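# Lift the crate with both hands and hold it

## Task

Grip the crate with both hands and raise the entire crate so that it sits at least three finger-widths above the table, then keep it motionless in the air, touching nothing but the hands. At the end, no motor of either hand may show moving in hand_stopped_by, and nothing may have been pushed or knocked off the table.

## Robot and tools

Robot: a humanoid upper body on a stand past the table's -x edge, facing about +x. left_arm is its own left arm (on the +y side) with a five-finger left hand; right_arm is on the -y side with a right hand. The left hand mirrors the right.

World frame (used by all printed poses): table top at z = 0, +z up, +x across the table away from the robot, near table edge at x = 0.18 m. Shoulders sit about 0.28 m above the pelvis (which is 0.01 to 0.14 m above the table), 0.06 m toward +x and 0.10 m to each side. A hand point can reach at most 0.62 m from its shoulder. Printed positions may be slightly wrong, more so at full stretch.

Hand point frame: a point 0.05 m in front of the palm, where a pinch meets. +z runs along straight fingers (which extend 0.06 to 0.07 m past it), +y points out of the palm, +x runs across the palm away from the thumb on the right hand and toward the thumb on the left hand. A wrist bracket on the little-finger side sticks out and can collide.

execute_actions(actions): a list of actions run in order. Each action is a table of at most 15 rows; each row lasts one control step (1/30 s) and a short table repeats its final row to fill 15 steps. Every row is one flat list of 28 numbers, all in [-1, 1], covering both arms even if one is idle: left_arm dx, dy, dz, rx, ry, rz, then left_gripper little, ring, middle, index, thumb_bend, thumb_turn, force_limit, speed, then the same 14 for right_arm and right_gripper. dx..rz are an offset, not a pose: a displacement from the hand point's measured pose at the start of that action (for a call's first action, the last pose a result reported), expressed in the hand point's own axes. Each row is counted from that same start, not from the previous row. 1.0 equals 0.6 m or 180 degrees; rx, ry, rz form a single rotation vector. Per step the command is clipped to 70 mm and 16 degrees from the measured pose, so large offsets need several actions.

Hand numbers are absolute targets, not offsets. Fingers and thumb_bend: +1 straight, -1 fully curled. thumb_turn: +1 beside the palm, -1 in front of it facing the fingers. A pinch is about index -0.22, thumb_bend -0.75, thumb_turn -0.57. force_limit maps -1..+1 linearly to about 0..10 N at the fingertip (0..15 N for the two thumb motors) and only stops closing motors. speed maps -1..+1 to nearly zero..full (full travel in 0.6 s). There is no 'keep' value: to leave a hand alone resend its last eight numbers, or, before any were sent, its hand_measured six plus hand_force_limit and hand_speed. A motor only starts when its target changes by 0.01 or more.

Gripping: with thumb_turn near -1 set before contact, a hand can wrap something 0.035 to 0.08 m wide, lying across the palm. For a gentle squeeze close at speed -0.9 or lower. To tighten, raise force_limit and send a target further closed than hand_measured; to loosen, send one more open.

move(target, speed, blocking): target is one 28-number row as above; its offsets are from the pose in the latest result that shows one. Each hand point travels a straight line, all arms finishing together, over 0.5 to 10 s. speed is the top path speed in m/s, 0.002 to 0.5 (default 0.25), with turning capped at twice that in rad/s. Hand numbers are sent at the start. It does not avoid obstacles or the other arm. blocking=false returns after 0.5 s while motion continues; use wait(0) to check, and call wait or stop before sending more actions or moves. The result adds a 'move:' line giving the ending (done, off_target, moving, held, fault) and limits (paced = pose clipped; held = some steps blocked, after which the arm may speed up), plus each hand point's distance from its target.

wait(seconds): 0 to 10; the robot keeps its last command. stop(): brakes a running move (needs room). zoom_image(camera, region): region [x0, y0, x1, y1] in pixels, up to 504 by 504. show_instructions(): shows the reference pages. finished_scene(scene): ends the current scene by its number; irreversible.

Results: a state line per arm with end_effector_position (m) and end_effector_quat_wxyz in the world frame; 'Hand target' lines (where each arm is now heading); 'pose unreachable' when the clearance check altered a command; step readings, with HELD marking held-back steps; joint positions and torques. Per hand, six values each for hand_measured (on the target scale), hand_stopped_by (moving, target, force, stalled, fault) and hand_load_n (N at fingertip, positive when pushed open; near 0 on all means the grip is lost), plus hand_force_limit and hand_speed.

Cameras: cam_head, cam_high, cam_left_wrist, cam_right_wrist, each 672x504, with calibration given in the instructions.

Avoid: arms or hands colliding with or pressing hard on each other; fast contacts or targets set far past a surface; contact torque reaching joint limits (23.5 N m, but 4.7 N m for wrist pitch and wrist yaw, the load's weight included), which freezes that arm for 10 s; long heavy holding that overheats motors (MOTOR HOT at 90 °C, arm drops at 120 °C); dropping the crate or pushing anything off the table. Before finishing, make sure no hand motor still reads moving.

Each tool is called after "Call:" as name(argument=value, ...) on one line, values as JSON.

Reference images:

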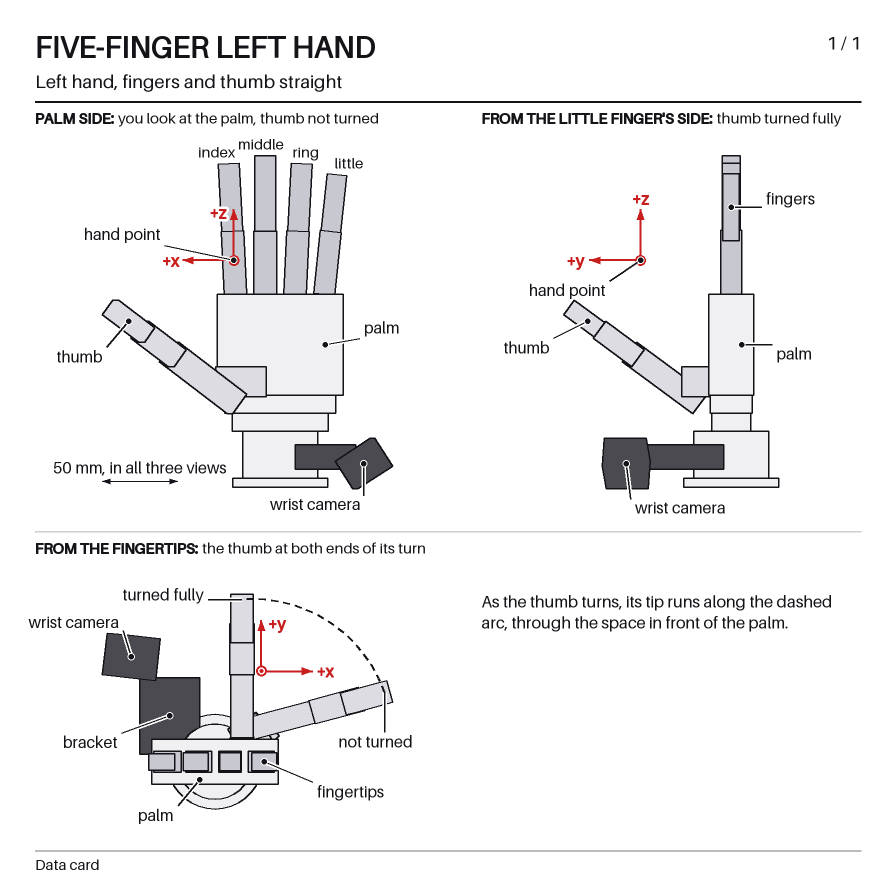

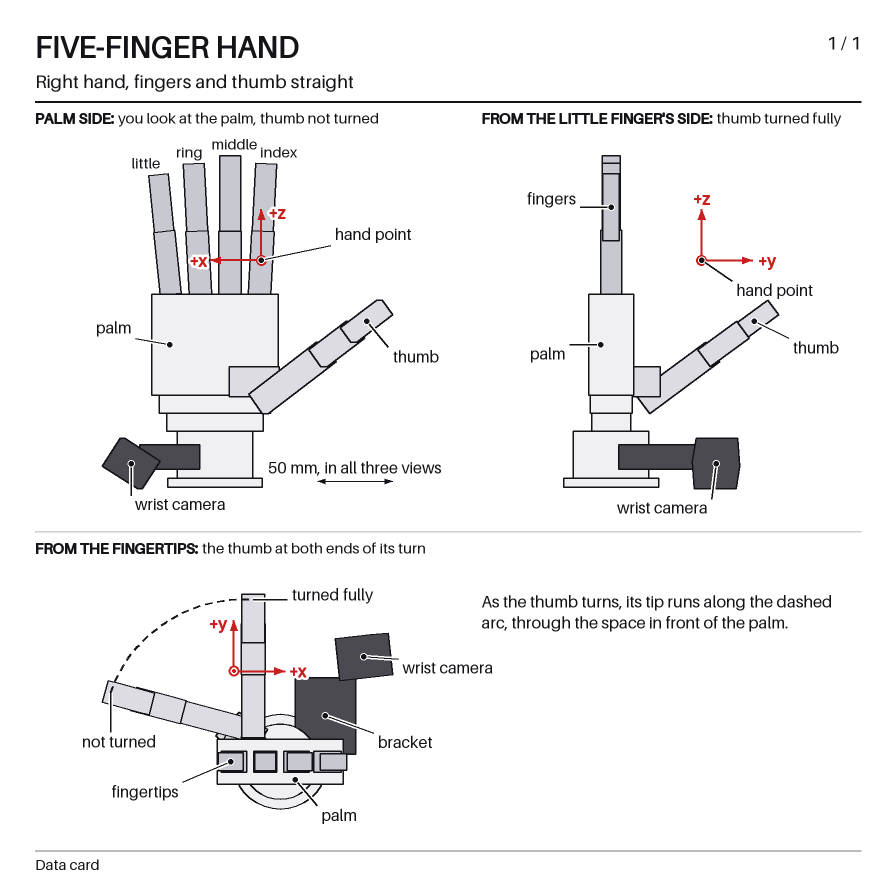

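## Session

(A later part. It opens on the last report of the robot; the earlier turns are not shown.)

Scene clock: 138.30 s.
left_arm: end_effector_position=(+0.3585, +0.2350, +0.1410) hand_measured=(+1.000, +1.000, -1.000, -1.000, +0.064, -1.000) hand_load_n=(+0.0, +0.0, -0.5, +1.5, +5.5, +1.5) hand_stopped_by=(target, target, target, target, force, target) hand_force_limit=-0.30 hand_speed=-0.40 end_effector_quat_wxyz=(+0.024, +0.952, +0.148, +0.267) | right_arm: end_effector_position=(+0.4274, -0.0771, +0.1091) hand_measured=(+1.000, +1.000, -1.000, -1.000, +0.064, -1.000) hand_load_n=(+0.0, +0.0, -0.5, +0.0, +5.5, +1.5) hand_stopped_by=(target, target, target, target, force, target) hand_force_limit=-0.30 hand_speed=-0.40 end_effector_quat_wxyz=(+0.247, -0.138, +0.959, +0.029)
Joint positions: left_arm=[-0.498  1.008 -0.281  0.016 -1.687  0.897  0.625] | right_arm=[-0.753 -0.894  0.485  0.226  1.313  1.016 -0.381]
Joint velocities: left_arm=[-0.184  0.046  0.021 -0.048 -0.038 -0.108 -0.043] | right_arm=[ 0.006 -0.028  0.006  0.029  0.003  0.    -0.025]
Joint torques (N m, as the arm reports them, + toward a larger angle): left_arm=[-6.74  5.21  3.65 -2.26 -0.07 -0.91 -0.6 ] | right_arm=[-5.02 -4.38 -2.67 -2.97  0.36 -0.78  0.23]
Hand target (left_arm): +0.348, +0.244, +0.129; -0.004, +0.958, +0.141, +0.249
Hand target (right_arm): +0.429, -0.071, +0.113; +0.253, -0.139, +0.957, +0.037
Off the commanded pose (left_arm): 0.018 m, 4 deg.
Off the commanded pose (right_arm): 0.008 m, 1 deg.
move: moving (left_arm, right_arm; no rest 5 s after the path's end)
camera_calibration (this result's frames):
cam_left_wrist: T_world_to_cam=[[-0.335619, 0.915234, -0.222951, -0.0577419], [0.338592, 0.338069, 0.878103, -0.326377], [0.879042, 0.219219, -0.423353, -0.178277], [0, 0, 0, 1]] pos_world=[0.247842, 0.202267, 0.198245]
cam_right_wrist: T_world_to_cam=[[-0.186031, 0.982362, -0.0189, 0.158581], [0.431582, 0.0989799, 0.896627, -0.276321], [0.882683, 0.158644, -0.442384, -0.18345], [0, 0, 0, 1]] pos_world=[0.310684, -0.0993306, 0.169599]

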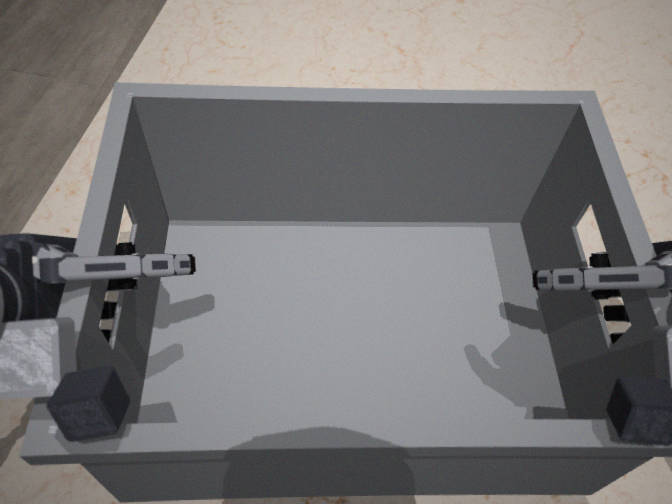

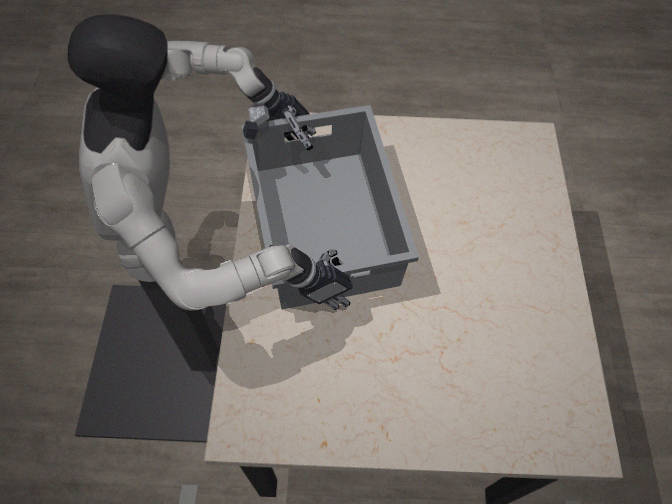

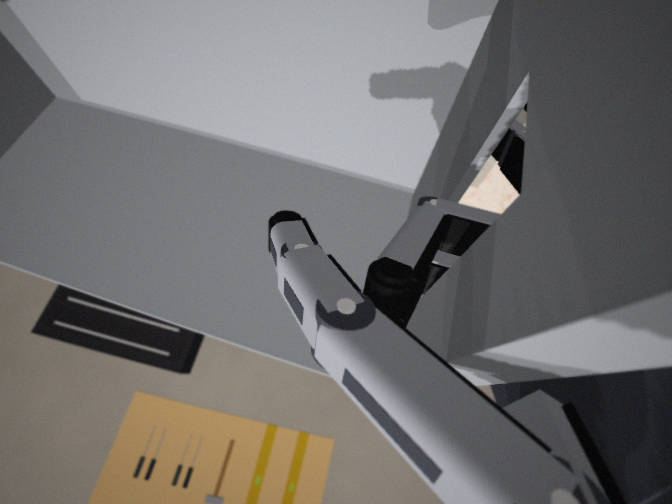

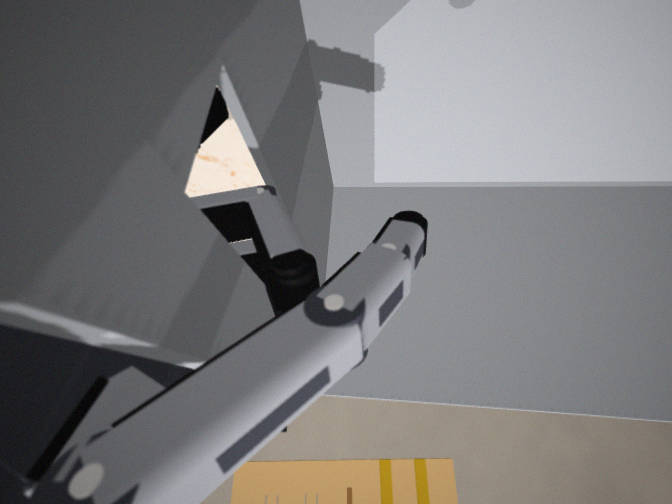

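Call:
execute_actions(actions=[])

Scene clock: 139.10 s.
left_arm: end_effector_position=(+0.3577, +0.2356, +0.1405) hand_measured=(+1.000, +1.000, -1.000, -1.000, +0.064, -1.000) hand_load_n=(+0.0, +0.0, -0.5, +1.0, +5.5, +1.5) hand_stopped_by=(target, target, target, target, force, target) hand_force_limit=-0.30 hand_speed=-0.40 end_effector_quat_wxyz=(+0.024, +0.952, +0.148, +0.266) | right_arm: end_effector_position=(+0.4273, -0.0763, +0.1092) hand_measured=(+1.000, +1.000, -1.000, -1.000, +0.064, -1.000) hand_load_n=(+0.0, +0.0, -0.5, +0.5, +5.5, +1.5) hand_stopped_by=(target, target, target, target, force, target) hand_force_limit=-0.30 hand_speed=-0.40 end_effector_quat_wxyz=(+0.247, -0.138, +0.959, +0.030)
Joint positions: left_arm=[-0.496  1.012 -0.283  0.015 -1.69   0.895  0.624] | right_arm=[-0.753 -0.893  0.484  0.225  1.313  1.015 -0.381]
Joint velocities: left_arm=[ 0.06   0.006 -0.051  0.015  0.005  0.046  0.037] | right_arm=[-0.002  0.    -0.009 -0.005 -0.003  0.     0.01 ]
Joint torques (N m, as the arm reports them, + toward a larger angle): left_arm=[-7.56  5.21  3.79 -2.37  0.2  -0.97 -0.54] | right_arm=[-4.98 -5.07 -2.85 -2.49  0.78 -0.87  0.19]
Hand target (left_arm): +0.348, +0.244, +0.129; -0.004, +0.958, +0.141, +0.249
Hand target (right_arm): +0.429, -0.071, +0.113; +0.253, -0.139, +0.957, +0.037
Off the commanded pose (left_arm): 0.017 m, 4 deg.
Off the commanded pose (right_arm): 0.007 m, 1 deg.
camera_calibration (this result's frames):
cam_left_wrist: T_world_to_cam=[[-0.336904, 0.914996, -0.221986, -0.0582553], [0.340106, 0.338117, 0.877499, -0.326375], [0.877965, 0.220135, -0.425109, -0.177496], [0, 0, 0, 1]] pos_world=[0.247211, 0.202729, 0.198007]
cam_right_wrist: T_world_to_cam=[[-0.18681, 0.982253, -0.0167635, 0.157925], [0.431548, 0.0973793, 0.896819, -0.276582], [0.882535, 0.1603, -0.442081, -0.183242], [0, 0, 0, 1]] pos_world=[0.310578, -0.0988151, 0.169684]

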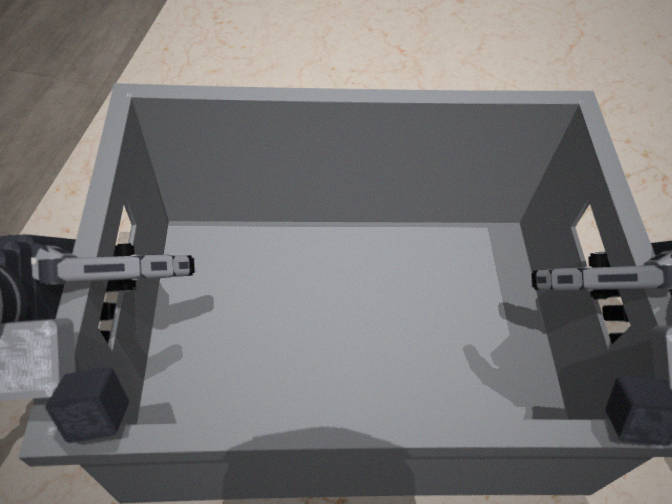

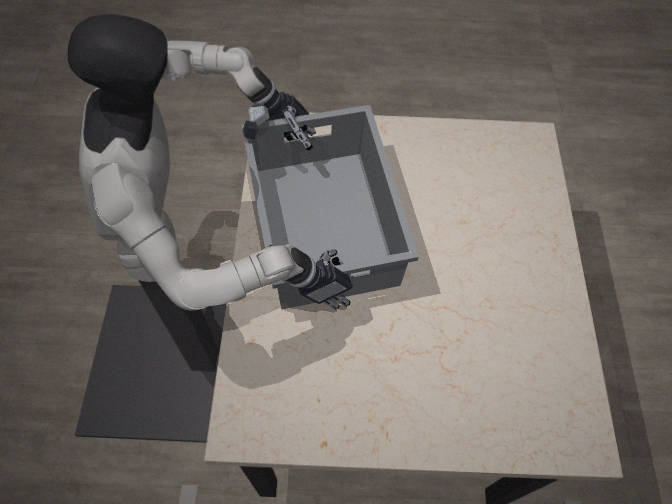

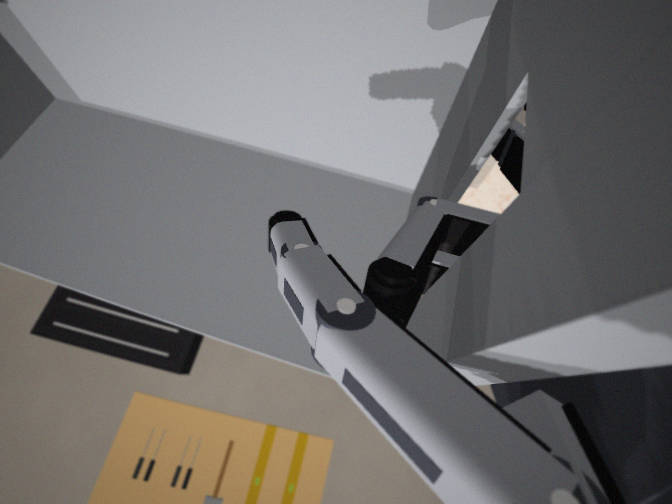

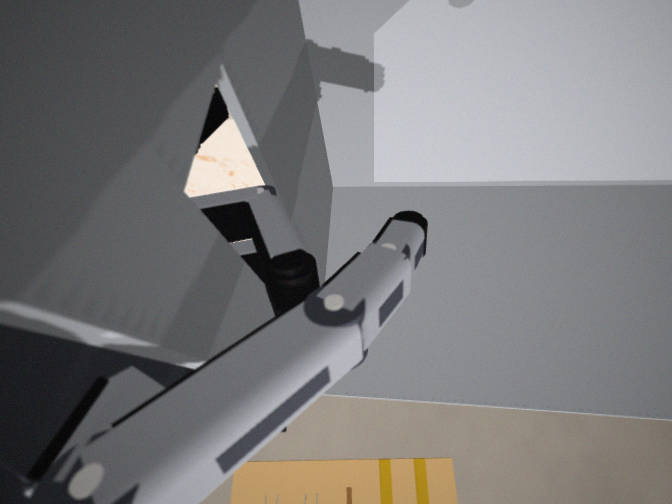

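Call:
move(target=[0.0916,0.0228,-0.157,0.0207,-0.0008,0.0118, 1,1,-1,-1,-0.6,-1,-0.3,-0.4, -0.1068,-0.0024,-0.1942,0,0,0, 1,1,-1,-1,-0.6,-1,-0.3,-0.4], speed=0.08, blocking=false)

Call:
wait(seconds=1.5)

Scene clock: 143.73 s.
left_arm: end_effector_position=(+0.3614, +0.2347, +0.1700) hand_measured=(+1.000, +1.000, -1.000, -1.000, +0.064, -1.000) hand_load_n=(+0.0, +0.0, -0.5, +1.0, +5.5, +1.5) hand_stopped_by=(target, target, target, target, force, target) hand_force_limit=-0.30 hand_speed=-0.40 end_effector_quat_wxyz=(+0.029, +0.950, +0.157, +0.268) | right_arm: end_effector_position=(+0.4294, -0.0748, +0.1449) hand_measured=(+1.000, +1.000, -1.000, -1.000, +0.064, -1.000) hand_load_n=(+0.0, +0.0, -0.5, +1.5, +5.5, +1.5) hand_stopped_by=(target, target, target, target, force, target) hand_force_limit=-0.30 hand_speed=-0.40 end_effector_quat_wxyz=(+0.250, -0.131, +0.958, +0.042)
Joint positions: left_arm=[-0.535  1.07  -0.243 -0.028 -1.863  0.933  0.747] | right_arm=[-0.788 -0.95   0.4    0.159  1.469  1.123 -0.482]
Joint velocities: left_arm=[-0.176  0.135  0.06  -0.153 -0.43   0.08   0.308] | right_arm=[-0.091 -0.16  -0.164 -0.103  0.385  0.269 -0.336]
Joint torques (N m, as the arm reports them, + toward a larger angle): left_arm=[-8.37  4.94  4.47 -2.67 -0.41 -0.89 -0.74] | right_arm=[-6.92 -5.44 -3.58 -3.61  1.58 -1.19  0.61]
Hand target (left_arm): +0.359, +0.234, +0.173; +0.017, +0.953, +0.147, +0.265
Hand target (right_arm): +0.428, -0.077, +0.148; +0.249, -0.138, +0.958, +0.030
Off the commanded pose (left_arm): 0.081 m, 5 deg.
Off the commanded pose (right_arm): 0.097 m, 2 deg.
move: running
camera_calibration (this result's frames):
cam_left_wrist: T_world_to_cam=[[-0.348962, 0.906896, -0.236145, -0.0410228], [0.329942, 0.354748, 0.87481, -0.352972], [0.877134, 0.227361, -0.423017, -0.169765], [0, 0, 0, 1]] pos_world=[0.251052, 0.201018, 0.227283]
cam_right_wrist: T_world_to_cam=[[-0.178878, 0.983806, 0.0113338, 0.150078], [0.430295, 0.0678675, 0.900134, -0.311829], [0.884788, 0.165891, -0.435467, -0.171093], [0, 0, 0, 1]] pos_world=[0.312405, -0.098102, 0.204481]

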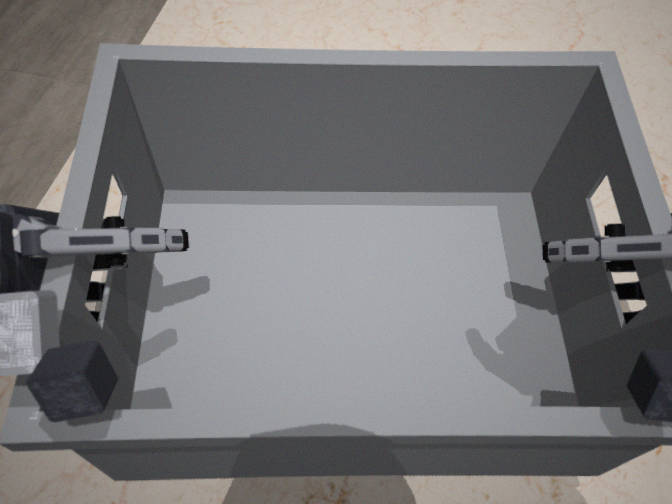

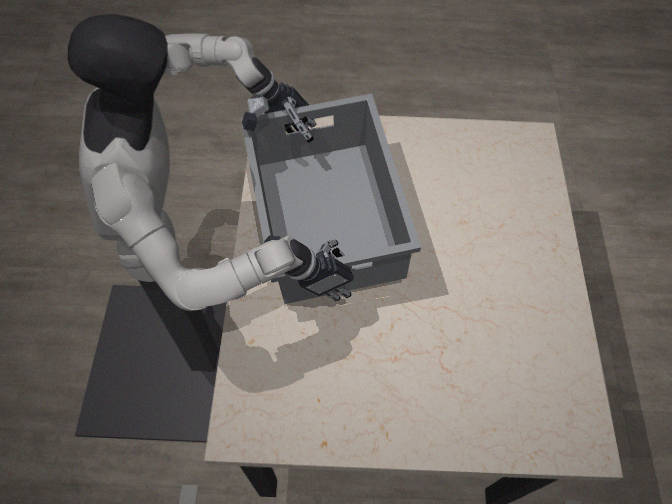

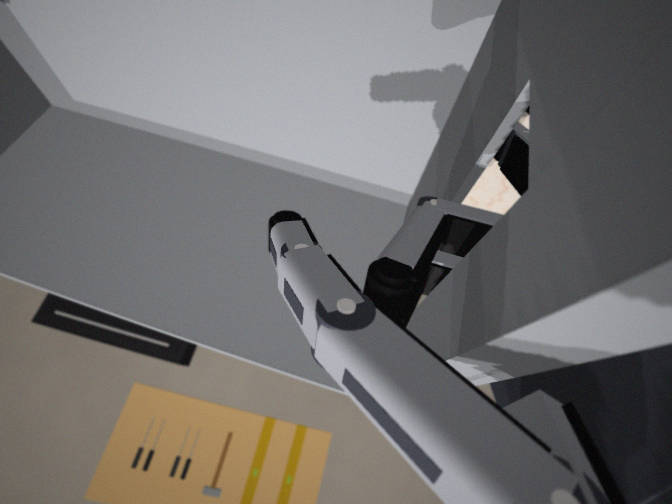

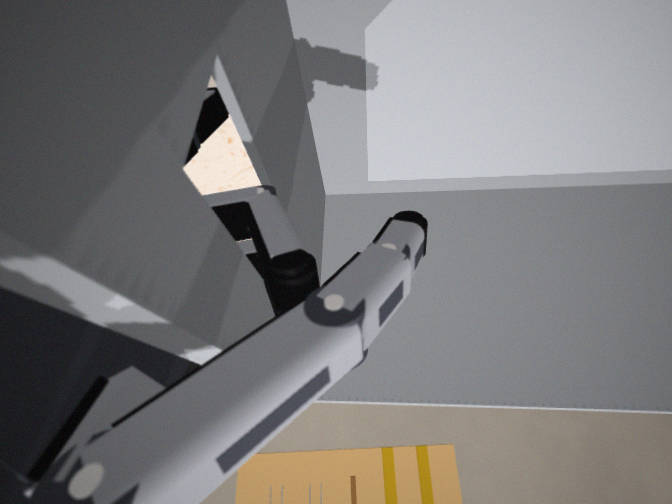

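Scene clock: 145.23 s.
left_arm: end_effector_position=(+0.3628, +0.2309, +0.2549) hand_measured=(+1.000, +1.000, -1.000, -1.000, +0.064, -1.000) hand_load_n=(+0.0, +0.0, -0.5, +1.0, +5.5, +1.5) hand_stopped_by=(target, target, target, target, force, target) hand_force_limit=-0.30 hand_speed=-0.40 end_effector_quat_wxyz=(+0.052, +0.942, +0.087, +0.321) | right_arm: end_effector_position=(+0.4296, -0.0767, +0.2443) hand_measured=(+1.000, +1.000, -1.000, -1.000, +0.064, -1.000) hand_load_n=(+0.0, +0.0, -0.5, +1.5, +5.5, +1.5) hand_stopped_by=(target, target, target, target, force, target) hand_force_limit=-0.30 hand_speed=-0.40 end_effector_quat_wxyz=(+0.255, -0.144, +0.955, +0.051)
Joint positions: left_arm=[-0.62   1.097  0.088 -0.041 -1.962  1.294  0.781] | right_arm=[-1.032 -1.062  0.245  0.209  1.961  1.46  -0.864]
Joint velocities: left_arm=[-0.029  0.077 -0.115  0.058 -0.009 -0.006 -0.093] | right_arm=[-0.025  0.034 -0.023  0.025  0.     0.041 -0.031]
Joint torques (N m, as the arm reports them, + toward a larger angle): left_arm=[-8.55  5.75  4.04 -1.75 -1.04 -1.43 -0.84] | right_arm=[-6.79 -5.49 -3.73 -2.29  1.89 -1.08  0.47]
Hand target (left_arm): +0.360, +0.232, +0.252; +0.042, +0.945, +0.079, +0.315
Hand target (right_arm): +0.428, -0.079, +0.241; +0.252, -0.151, +0.955, +0.040
Off the commanded pose (left_arm): 0.008 m, 12 deg.
Off the commanded pose (right_arm): 0.003 m, 3 deg.
joint sent to its limit (left arm) — the command would take joint 5 (wrist roll) past its lower limit, so that joint was sent only as far as its limit.
joint sent to its limit (right arm) — the command would take joint 5 (wrist roll) past its upper limit, so that joint was sent only as far as its limit.
earlier move: running
wait: 1.50 s; no rest
camera_calibration (this result's frames):
cam_left_wrist: T_world_to_cam=[[-0.189817, 0.946877, -0.259601, -0.0779688], [0.270847, 0.304648, 0.913144, -0.403167], [0.943722, 0.103018, -0.314287, -0.157392], [0, 0, 0, 1]] pos_world=[0.242931, 0.212865, 0.298442]
cam_right_wrist: T_world_to_cam=[[-0.209584, 0.977579, 0.0203441, 0.161373], [0.41938, 0.0710769, 0.905024, -0.397466], [0.883287, 0.19821, -0.424873, -0.127129], [0, 0, 0, 1]] pos_world=[0.312801, -0.104306, 0.302419]

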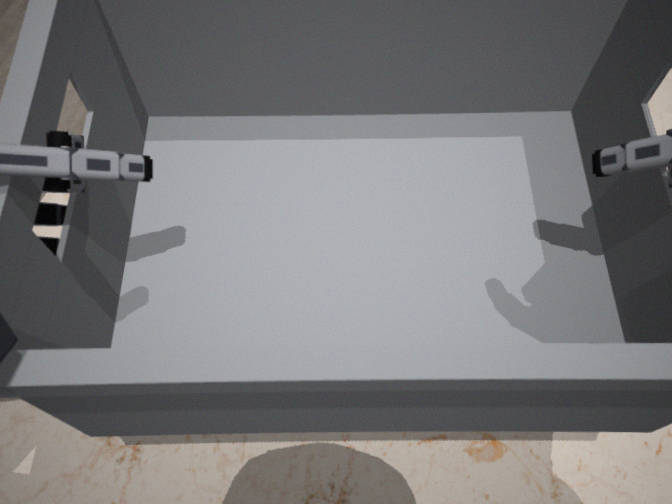

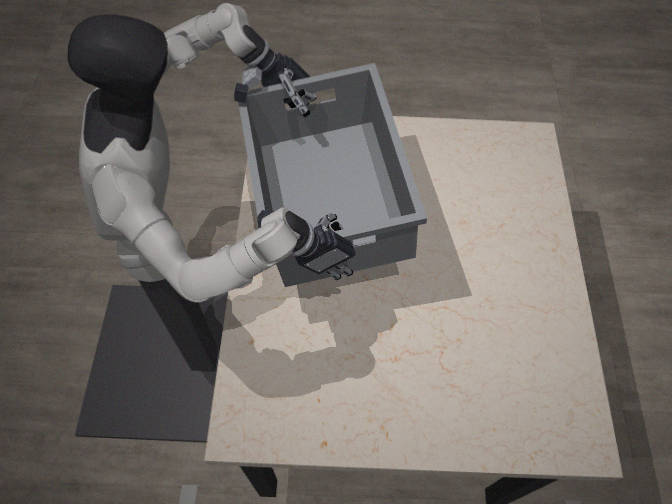

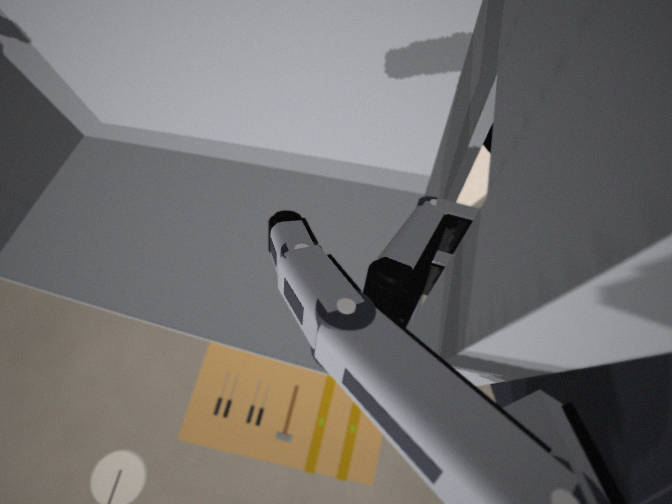

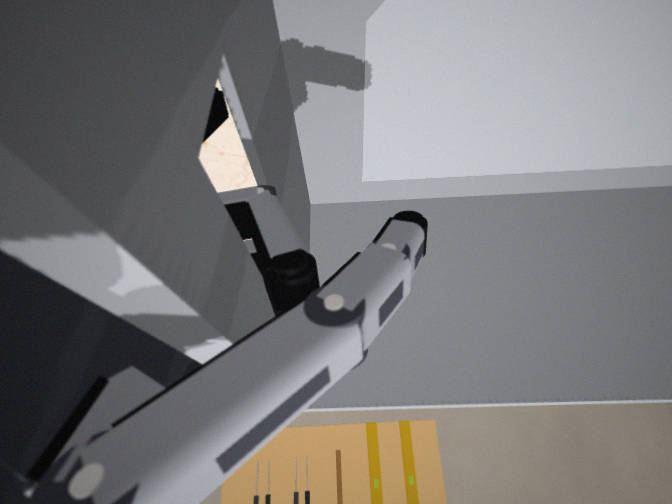

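Call:
stop()

Scene clock: 145.70 s.
left_arm: end_effector_position=(+0.3631, +0.2308, +0.2554) hand_measured=(+1.000, +1.000, -1.000, -1.000, +0.064, -1.000) hand_load_n=(+0.0, +0.0, -0.5, +1.0, +5.5, +1.5) hand_stopped_by=(target, target, target, target, force, target) hand_force_limit=-0.30 hand_speed=-0.40 end_effector_quat_wxyz=(+0.053, +0.942, +0.085, +0.319) | right_arm: end_effector_position=(+0.4300, -0.0769, +0.2448) hand_measured=(+1.000, +1.000, -1.000, -1.000, +0.064, -1.000) hand_load_n=(+0.0, +0.0, -0.5, +1.5, +5.5, +1.5) hand_stopped_by=(target, target, target, target, force, target) hand_force_limit=-0.30 hand_speed=-0.40 end_effector_quat_wxyz=(+0.256, -0.144, +0.955, +0.051)
Joint positions: left_arm=[-0.63   1.111  0.071 -0.033 -1.962  1.291  0.765] | right_arm=[-1.032 -1.058  0.238  0.212  1.961  1.464 -0.87 ]
Joint velocities: left_arm=[ 0.003 -0.002 -0.015  0.     0.     0.     0.   ] | right_arm=[ 0.     0.011  0.009  0.005 -0.006  0.     0.   ]
Joint torques (N m, as the arm reports them, + toward a larger angle): left_arm=[-8.47  5.72  4.07 -1.71 -1.03 -1.4  -0.8 ] | right_arm=[-7.03 -5.38 -3.53 -2.8   2.42 -1.1   0.51]
Hand target (left_arm): +0.360, +0.232, +0.252; +0.043, +0.945, +0.078, +0.313
Hand target (right_arm): +0.428, -0.079, +0.241; +0.252, -0.151, +0.955, +0.040
Off the commanded pose (left_arm): 0.009 m, 12 deg.
Off the commanded pose (right_arm): 0.004 m, 3 deg.
earlier move: off_target (left_arm, right_arm)
camera_calibration (this result's frames):
cam_left_wrist: T_world_to_cam=[[-0.186359, 0.947475, -0.259927, -0.0790037], [0.27556, 0.304349, 0.911832, -0.404965], [0.943047, 0.0983027, -0.317805, -0.155287], [0, 0, 0, 1]] pos_world=[0.243312, 0.21337, 0.299374]
cam_right_wrist: T_world_to_cam=[[-0.208468, 0.977814, 0.0205068, 0.161114], [0.418254, 0.0701781, 0.905615, -0.397865], [0.884084, 0.197369, -0.423604, -0.12792], [0, 0, 0, 1]] pos_world=[0.313088, -0.104371, 0.302822]

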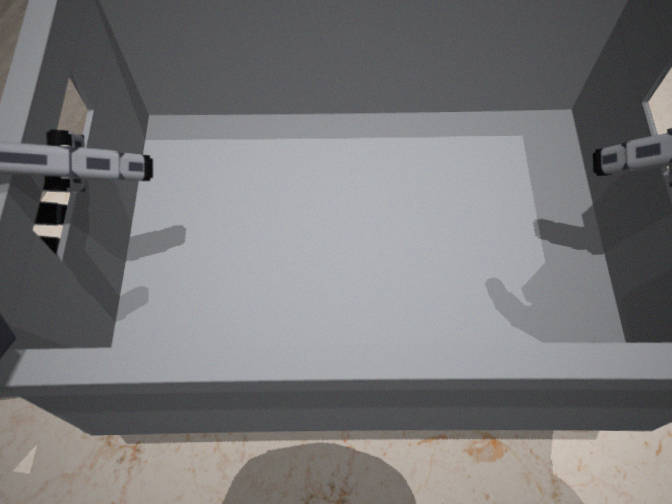

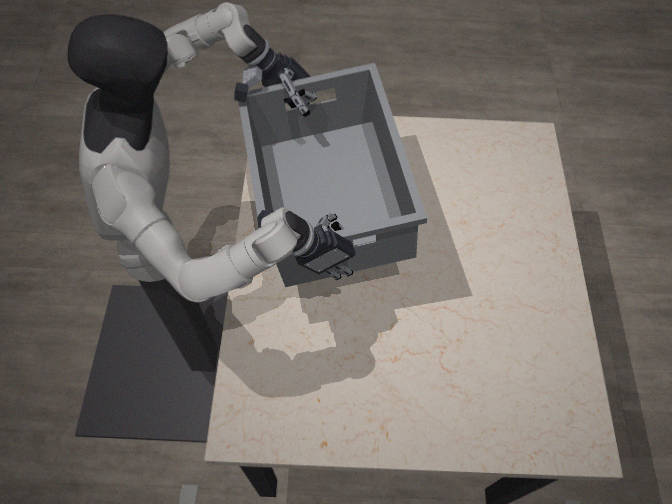

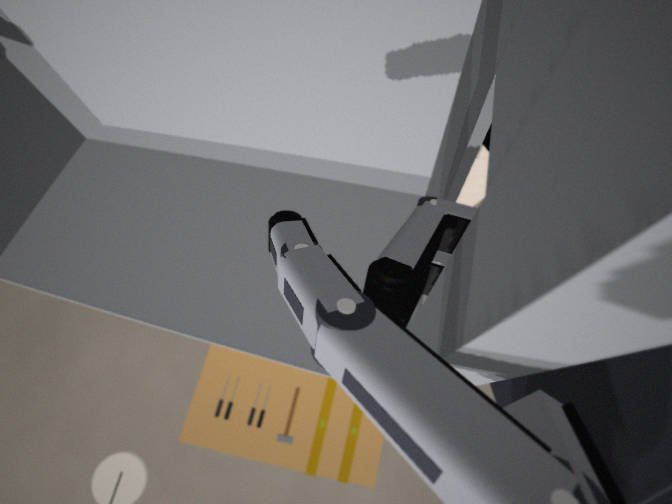

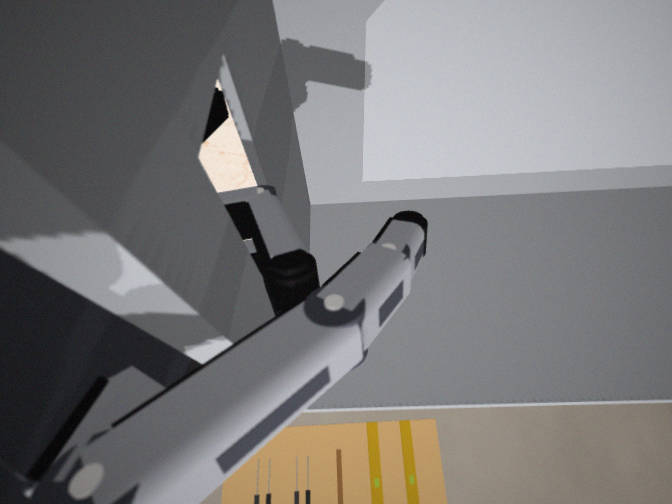

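Call:
zoom_image(camera="cam_high", region=[200, 30, 480, 330])

Call:
wait(seconds=0.5)

Region (200, 30, 480, 330) of cam_high's 672x504 image, scaled by 1.680, with more detail than that image has; it fills the left 470 columns of this view, and the rest is white.

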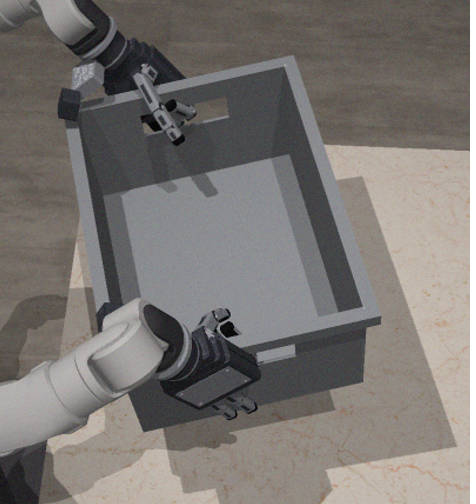

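Scene clock: 146.77 s.
left_arm: end_effector_position=(+0.3631, +0.2308, +0.2554) hand_measured=(+1.000, +1.000, -1.000, -1.000, +0.064, -1.000) hand_load_n=(+0.0, +0.0, -0.5, +1.0, +5.5, +1.5) hand_stopped_by=(target, target, target, target, force, target) hand_force_limit=-0.30 hand_speed=-0.40 end_effector_quat_wxyz=(+0.053, +0.942, +0.085, +0.319) | right_arm: end_effector_position=(+0.4300, -0.0769, +0.2448) hand_measured=(+1.000, +1.000, -1.000, -1.000, +0.064, -1.000) hand_load_n=(+0.0, +0.0, -0.5, +1.5, +5.5, +1.5) hand_stopped_by=(target, target, target, target, force, target) hand_force_limit=-0.30 hand_speed=-0.40 end_effector_quat_wxyz=(+0.256, -0.144, +0.955, +0.051)
Joint positions: left_arm=[-0.63   1.111  0.071 -0.032 -1.962  1.291  0.765] | right_arm=[-1.032 -1.058  0.238  0.212  1.961  1.465 -0.87 ]
Joint velocities: left_arm=[ 0.031  0.    -0.003  0.002 -0.006  0.     0.   ] | right_arm=[-0.002  0.    -0.005  0.006 -0.003  0.     0.   ]
Joint torques (N m, as the arm reports them, + toward a larger angle): left_arm=[-8.46  5.71  4.04 -1.71 -1.04 -1.4  -0.8 ] | right_arm=[-7.06 -5.7  -3.38 -2.32  2.04 -1.18  0.38]
Hand target (left_arm): +0.360, +0.232, +0.252; +0.043, +0.945, +0.078, +0.313
Hand target (right_arm): +0.428, -0.079, +0.241; +0.252, -0.151, +0.955, +0.040
Off the commanded pose (left_arm): 0.009 m, 12 deg.
Off the commanded pose (right_arm): 0.004 m, 3 deg.
wait: 0.50 s; at rest from the start
camera_calibration (this result's frames):
cam_left_wrist: T_world_to_cam=[[-0.186349, 0.947469, -0.259955, -0.078996], [0.275635, 0.304381, 0.911799, -0.404966], [0.943027, 0.0982601, -0.317877, -0.155251], [0, 0, 0, 1]] pos_world=[0.243308, 0.213365, 0.299362]
cam_right_wrist: T_world_to_cam=[[-0.208539, 0.9778, 0.0204352, 0.161172], [0.418358, 0.0702994, 0.905558, -0.397848], [0.884018, 0.197394, -0.42373, -0.127843], [0, 0, 0, 1]] pos_world=[0.313069, -0.10439, 0.30281]

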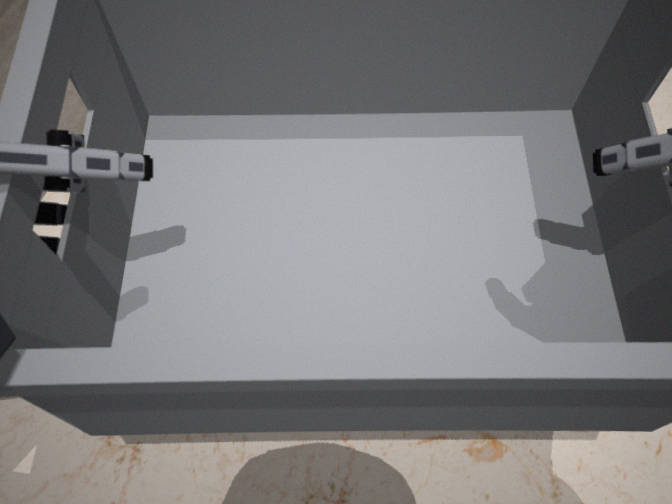

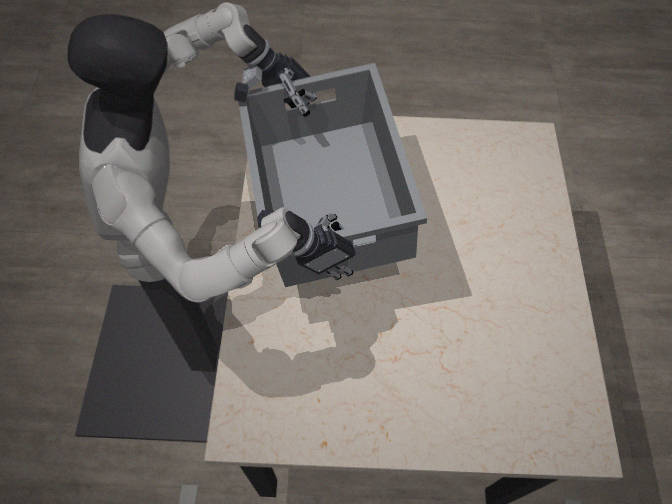

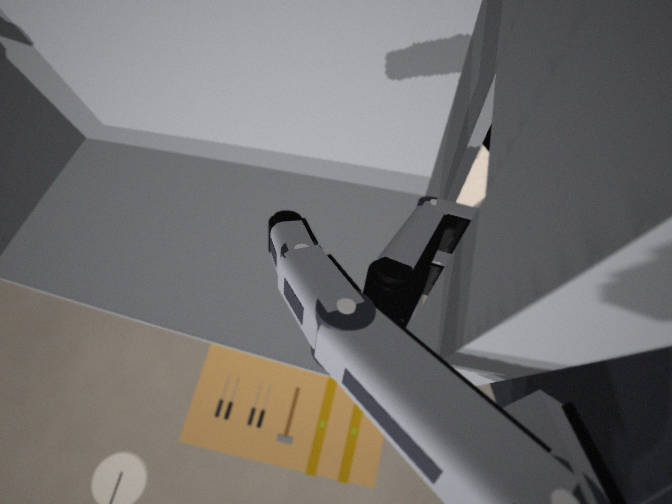

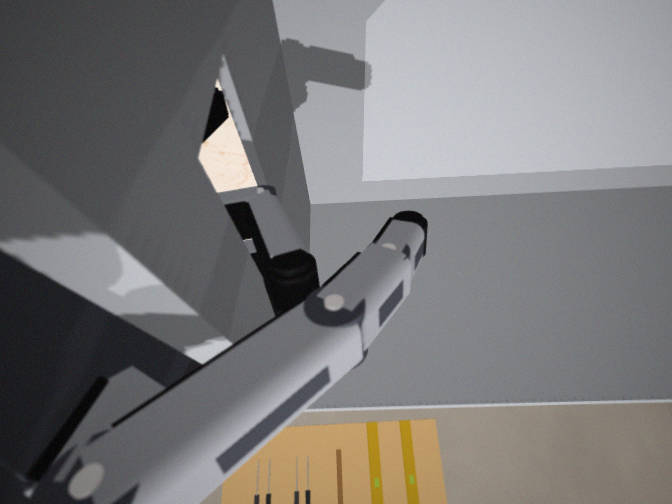

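Call:
finished_scene(scene=1)

The scene is finished: the task was done.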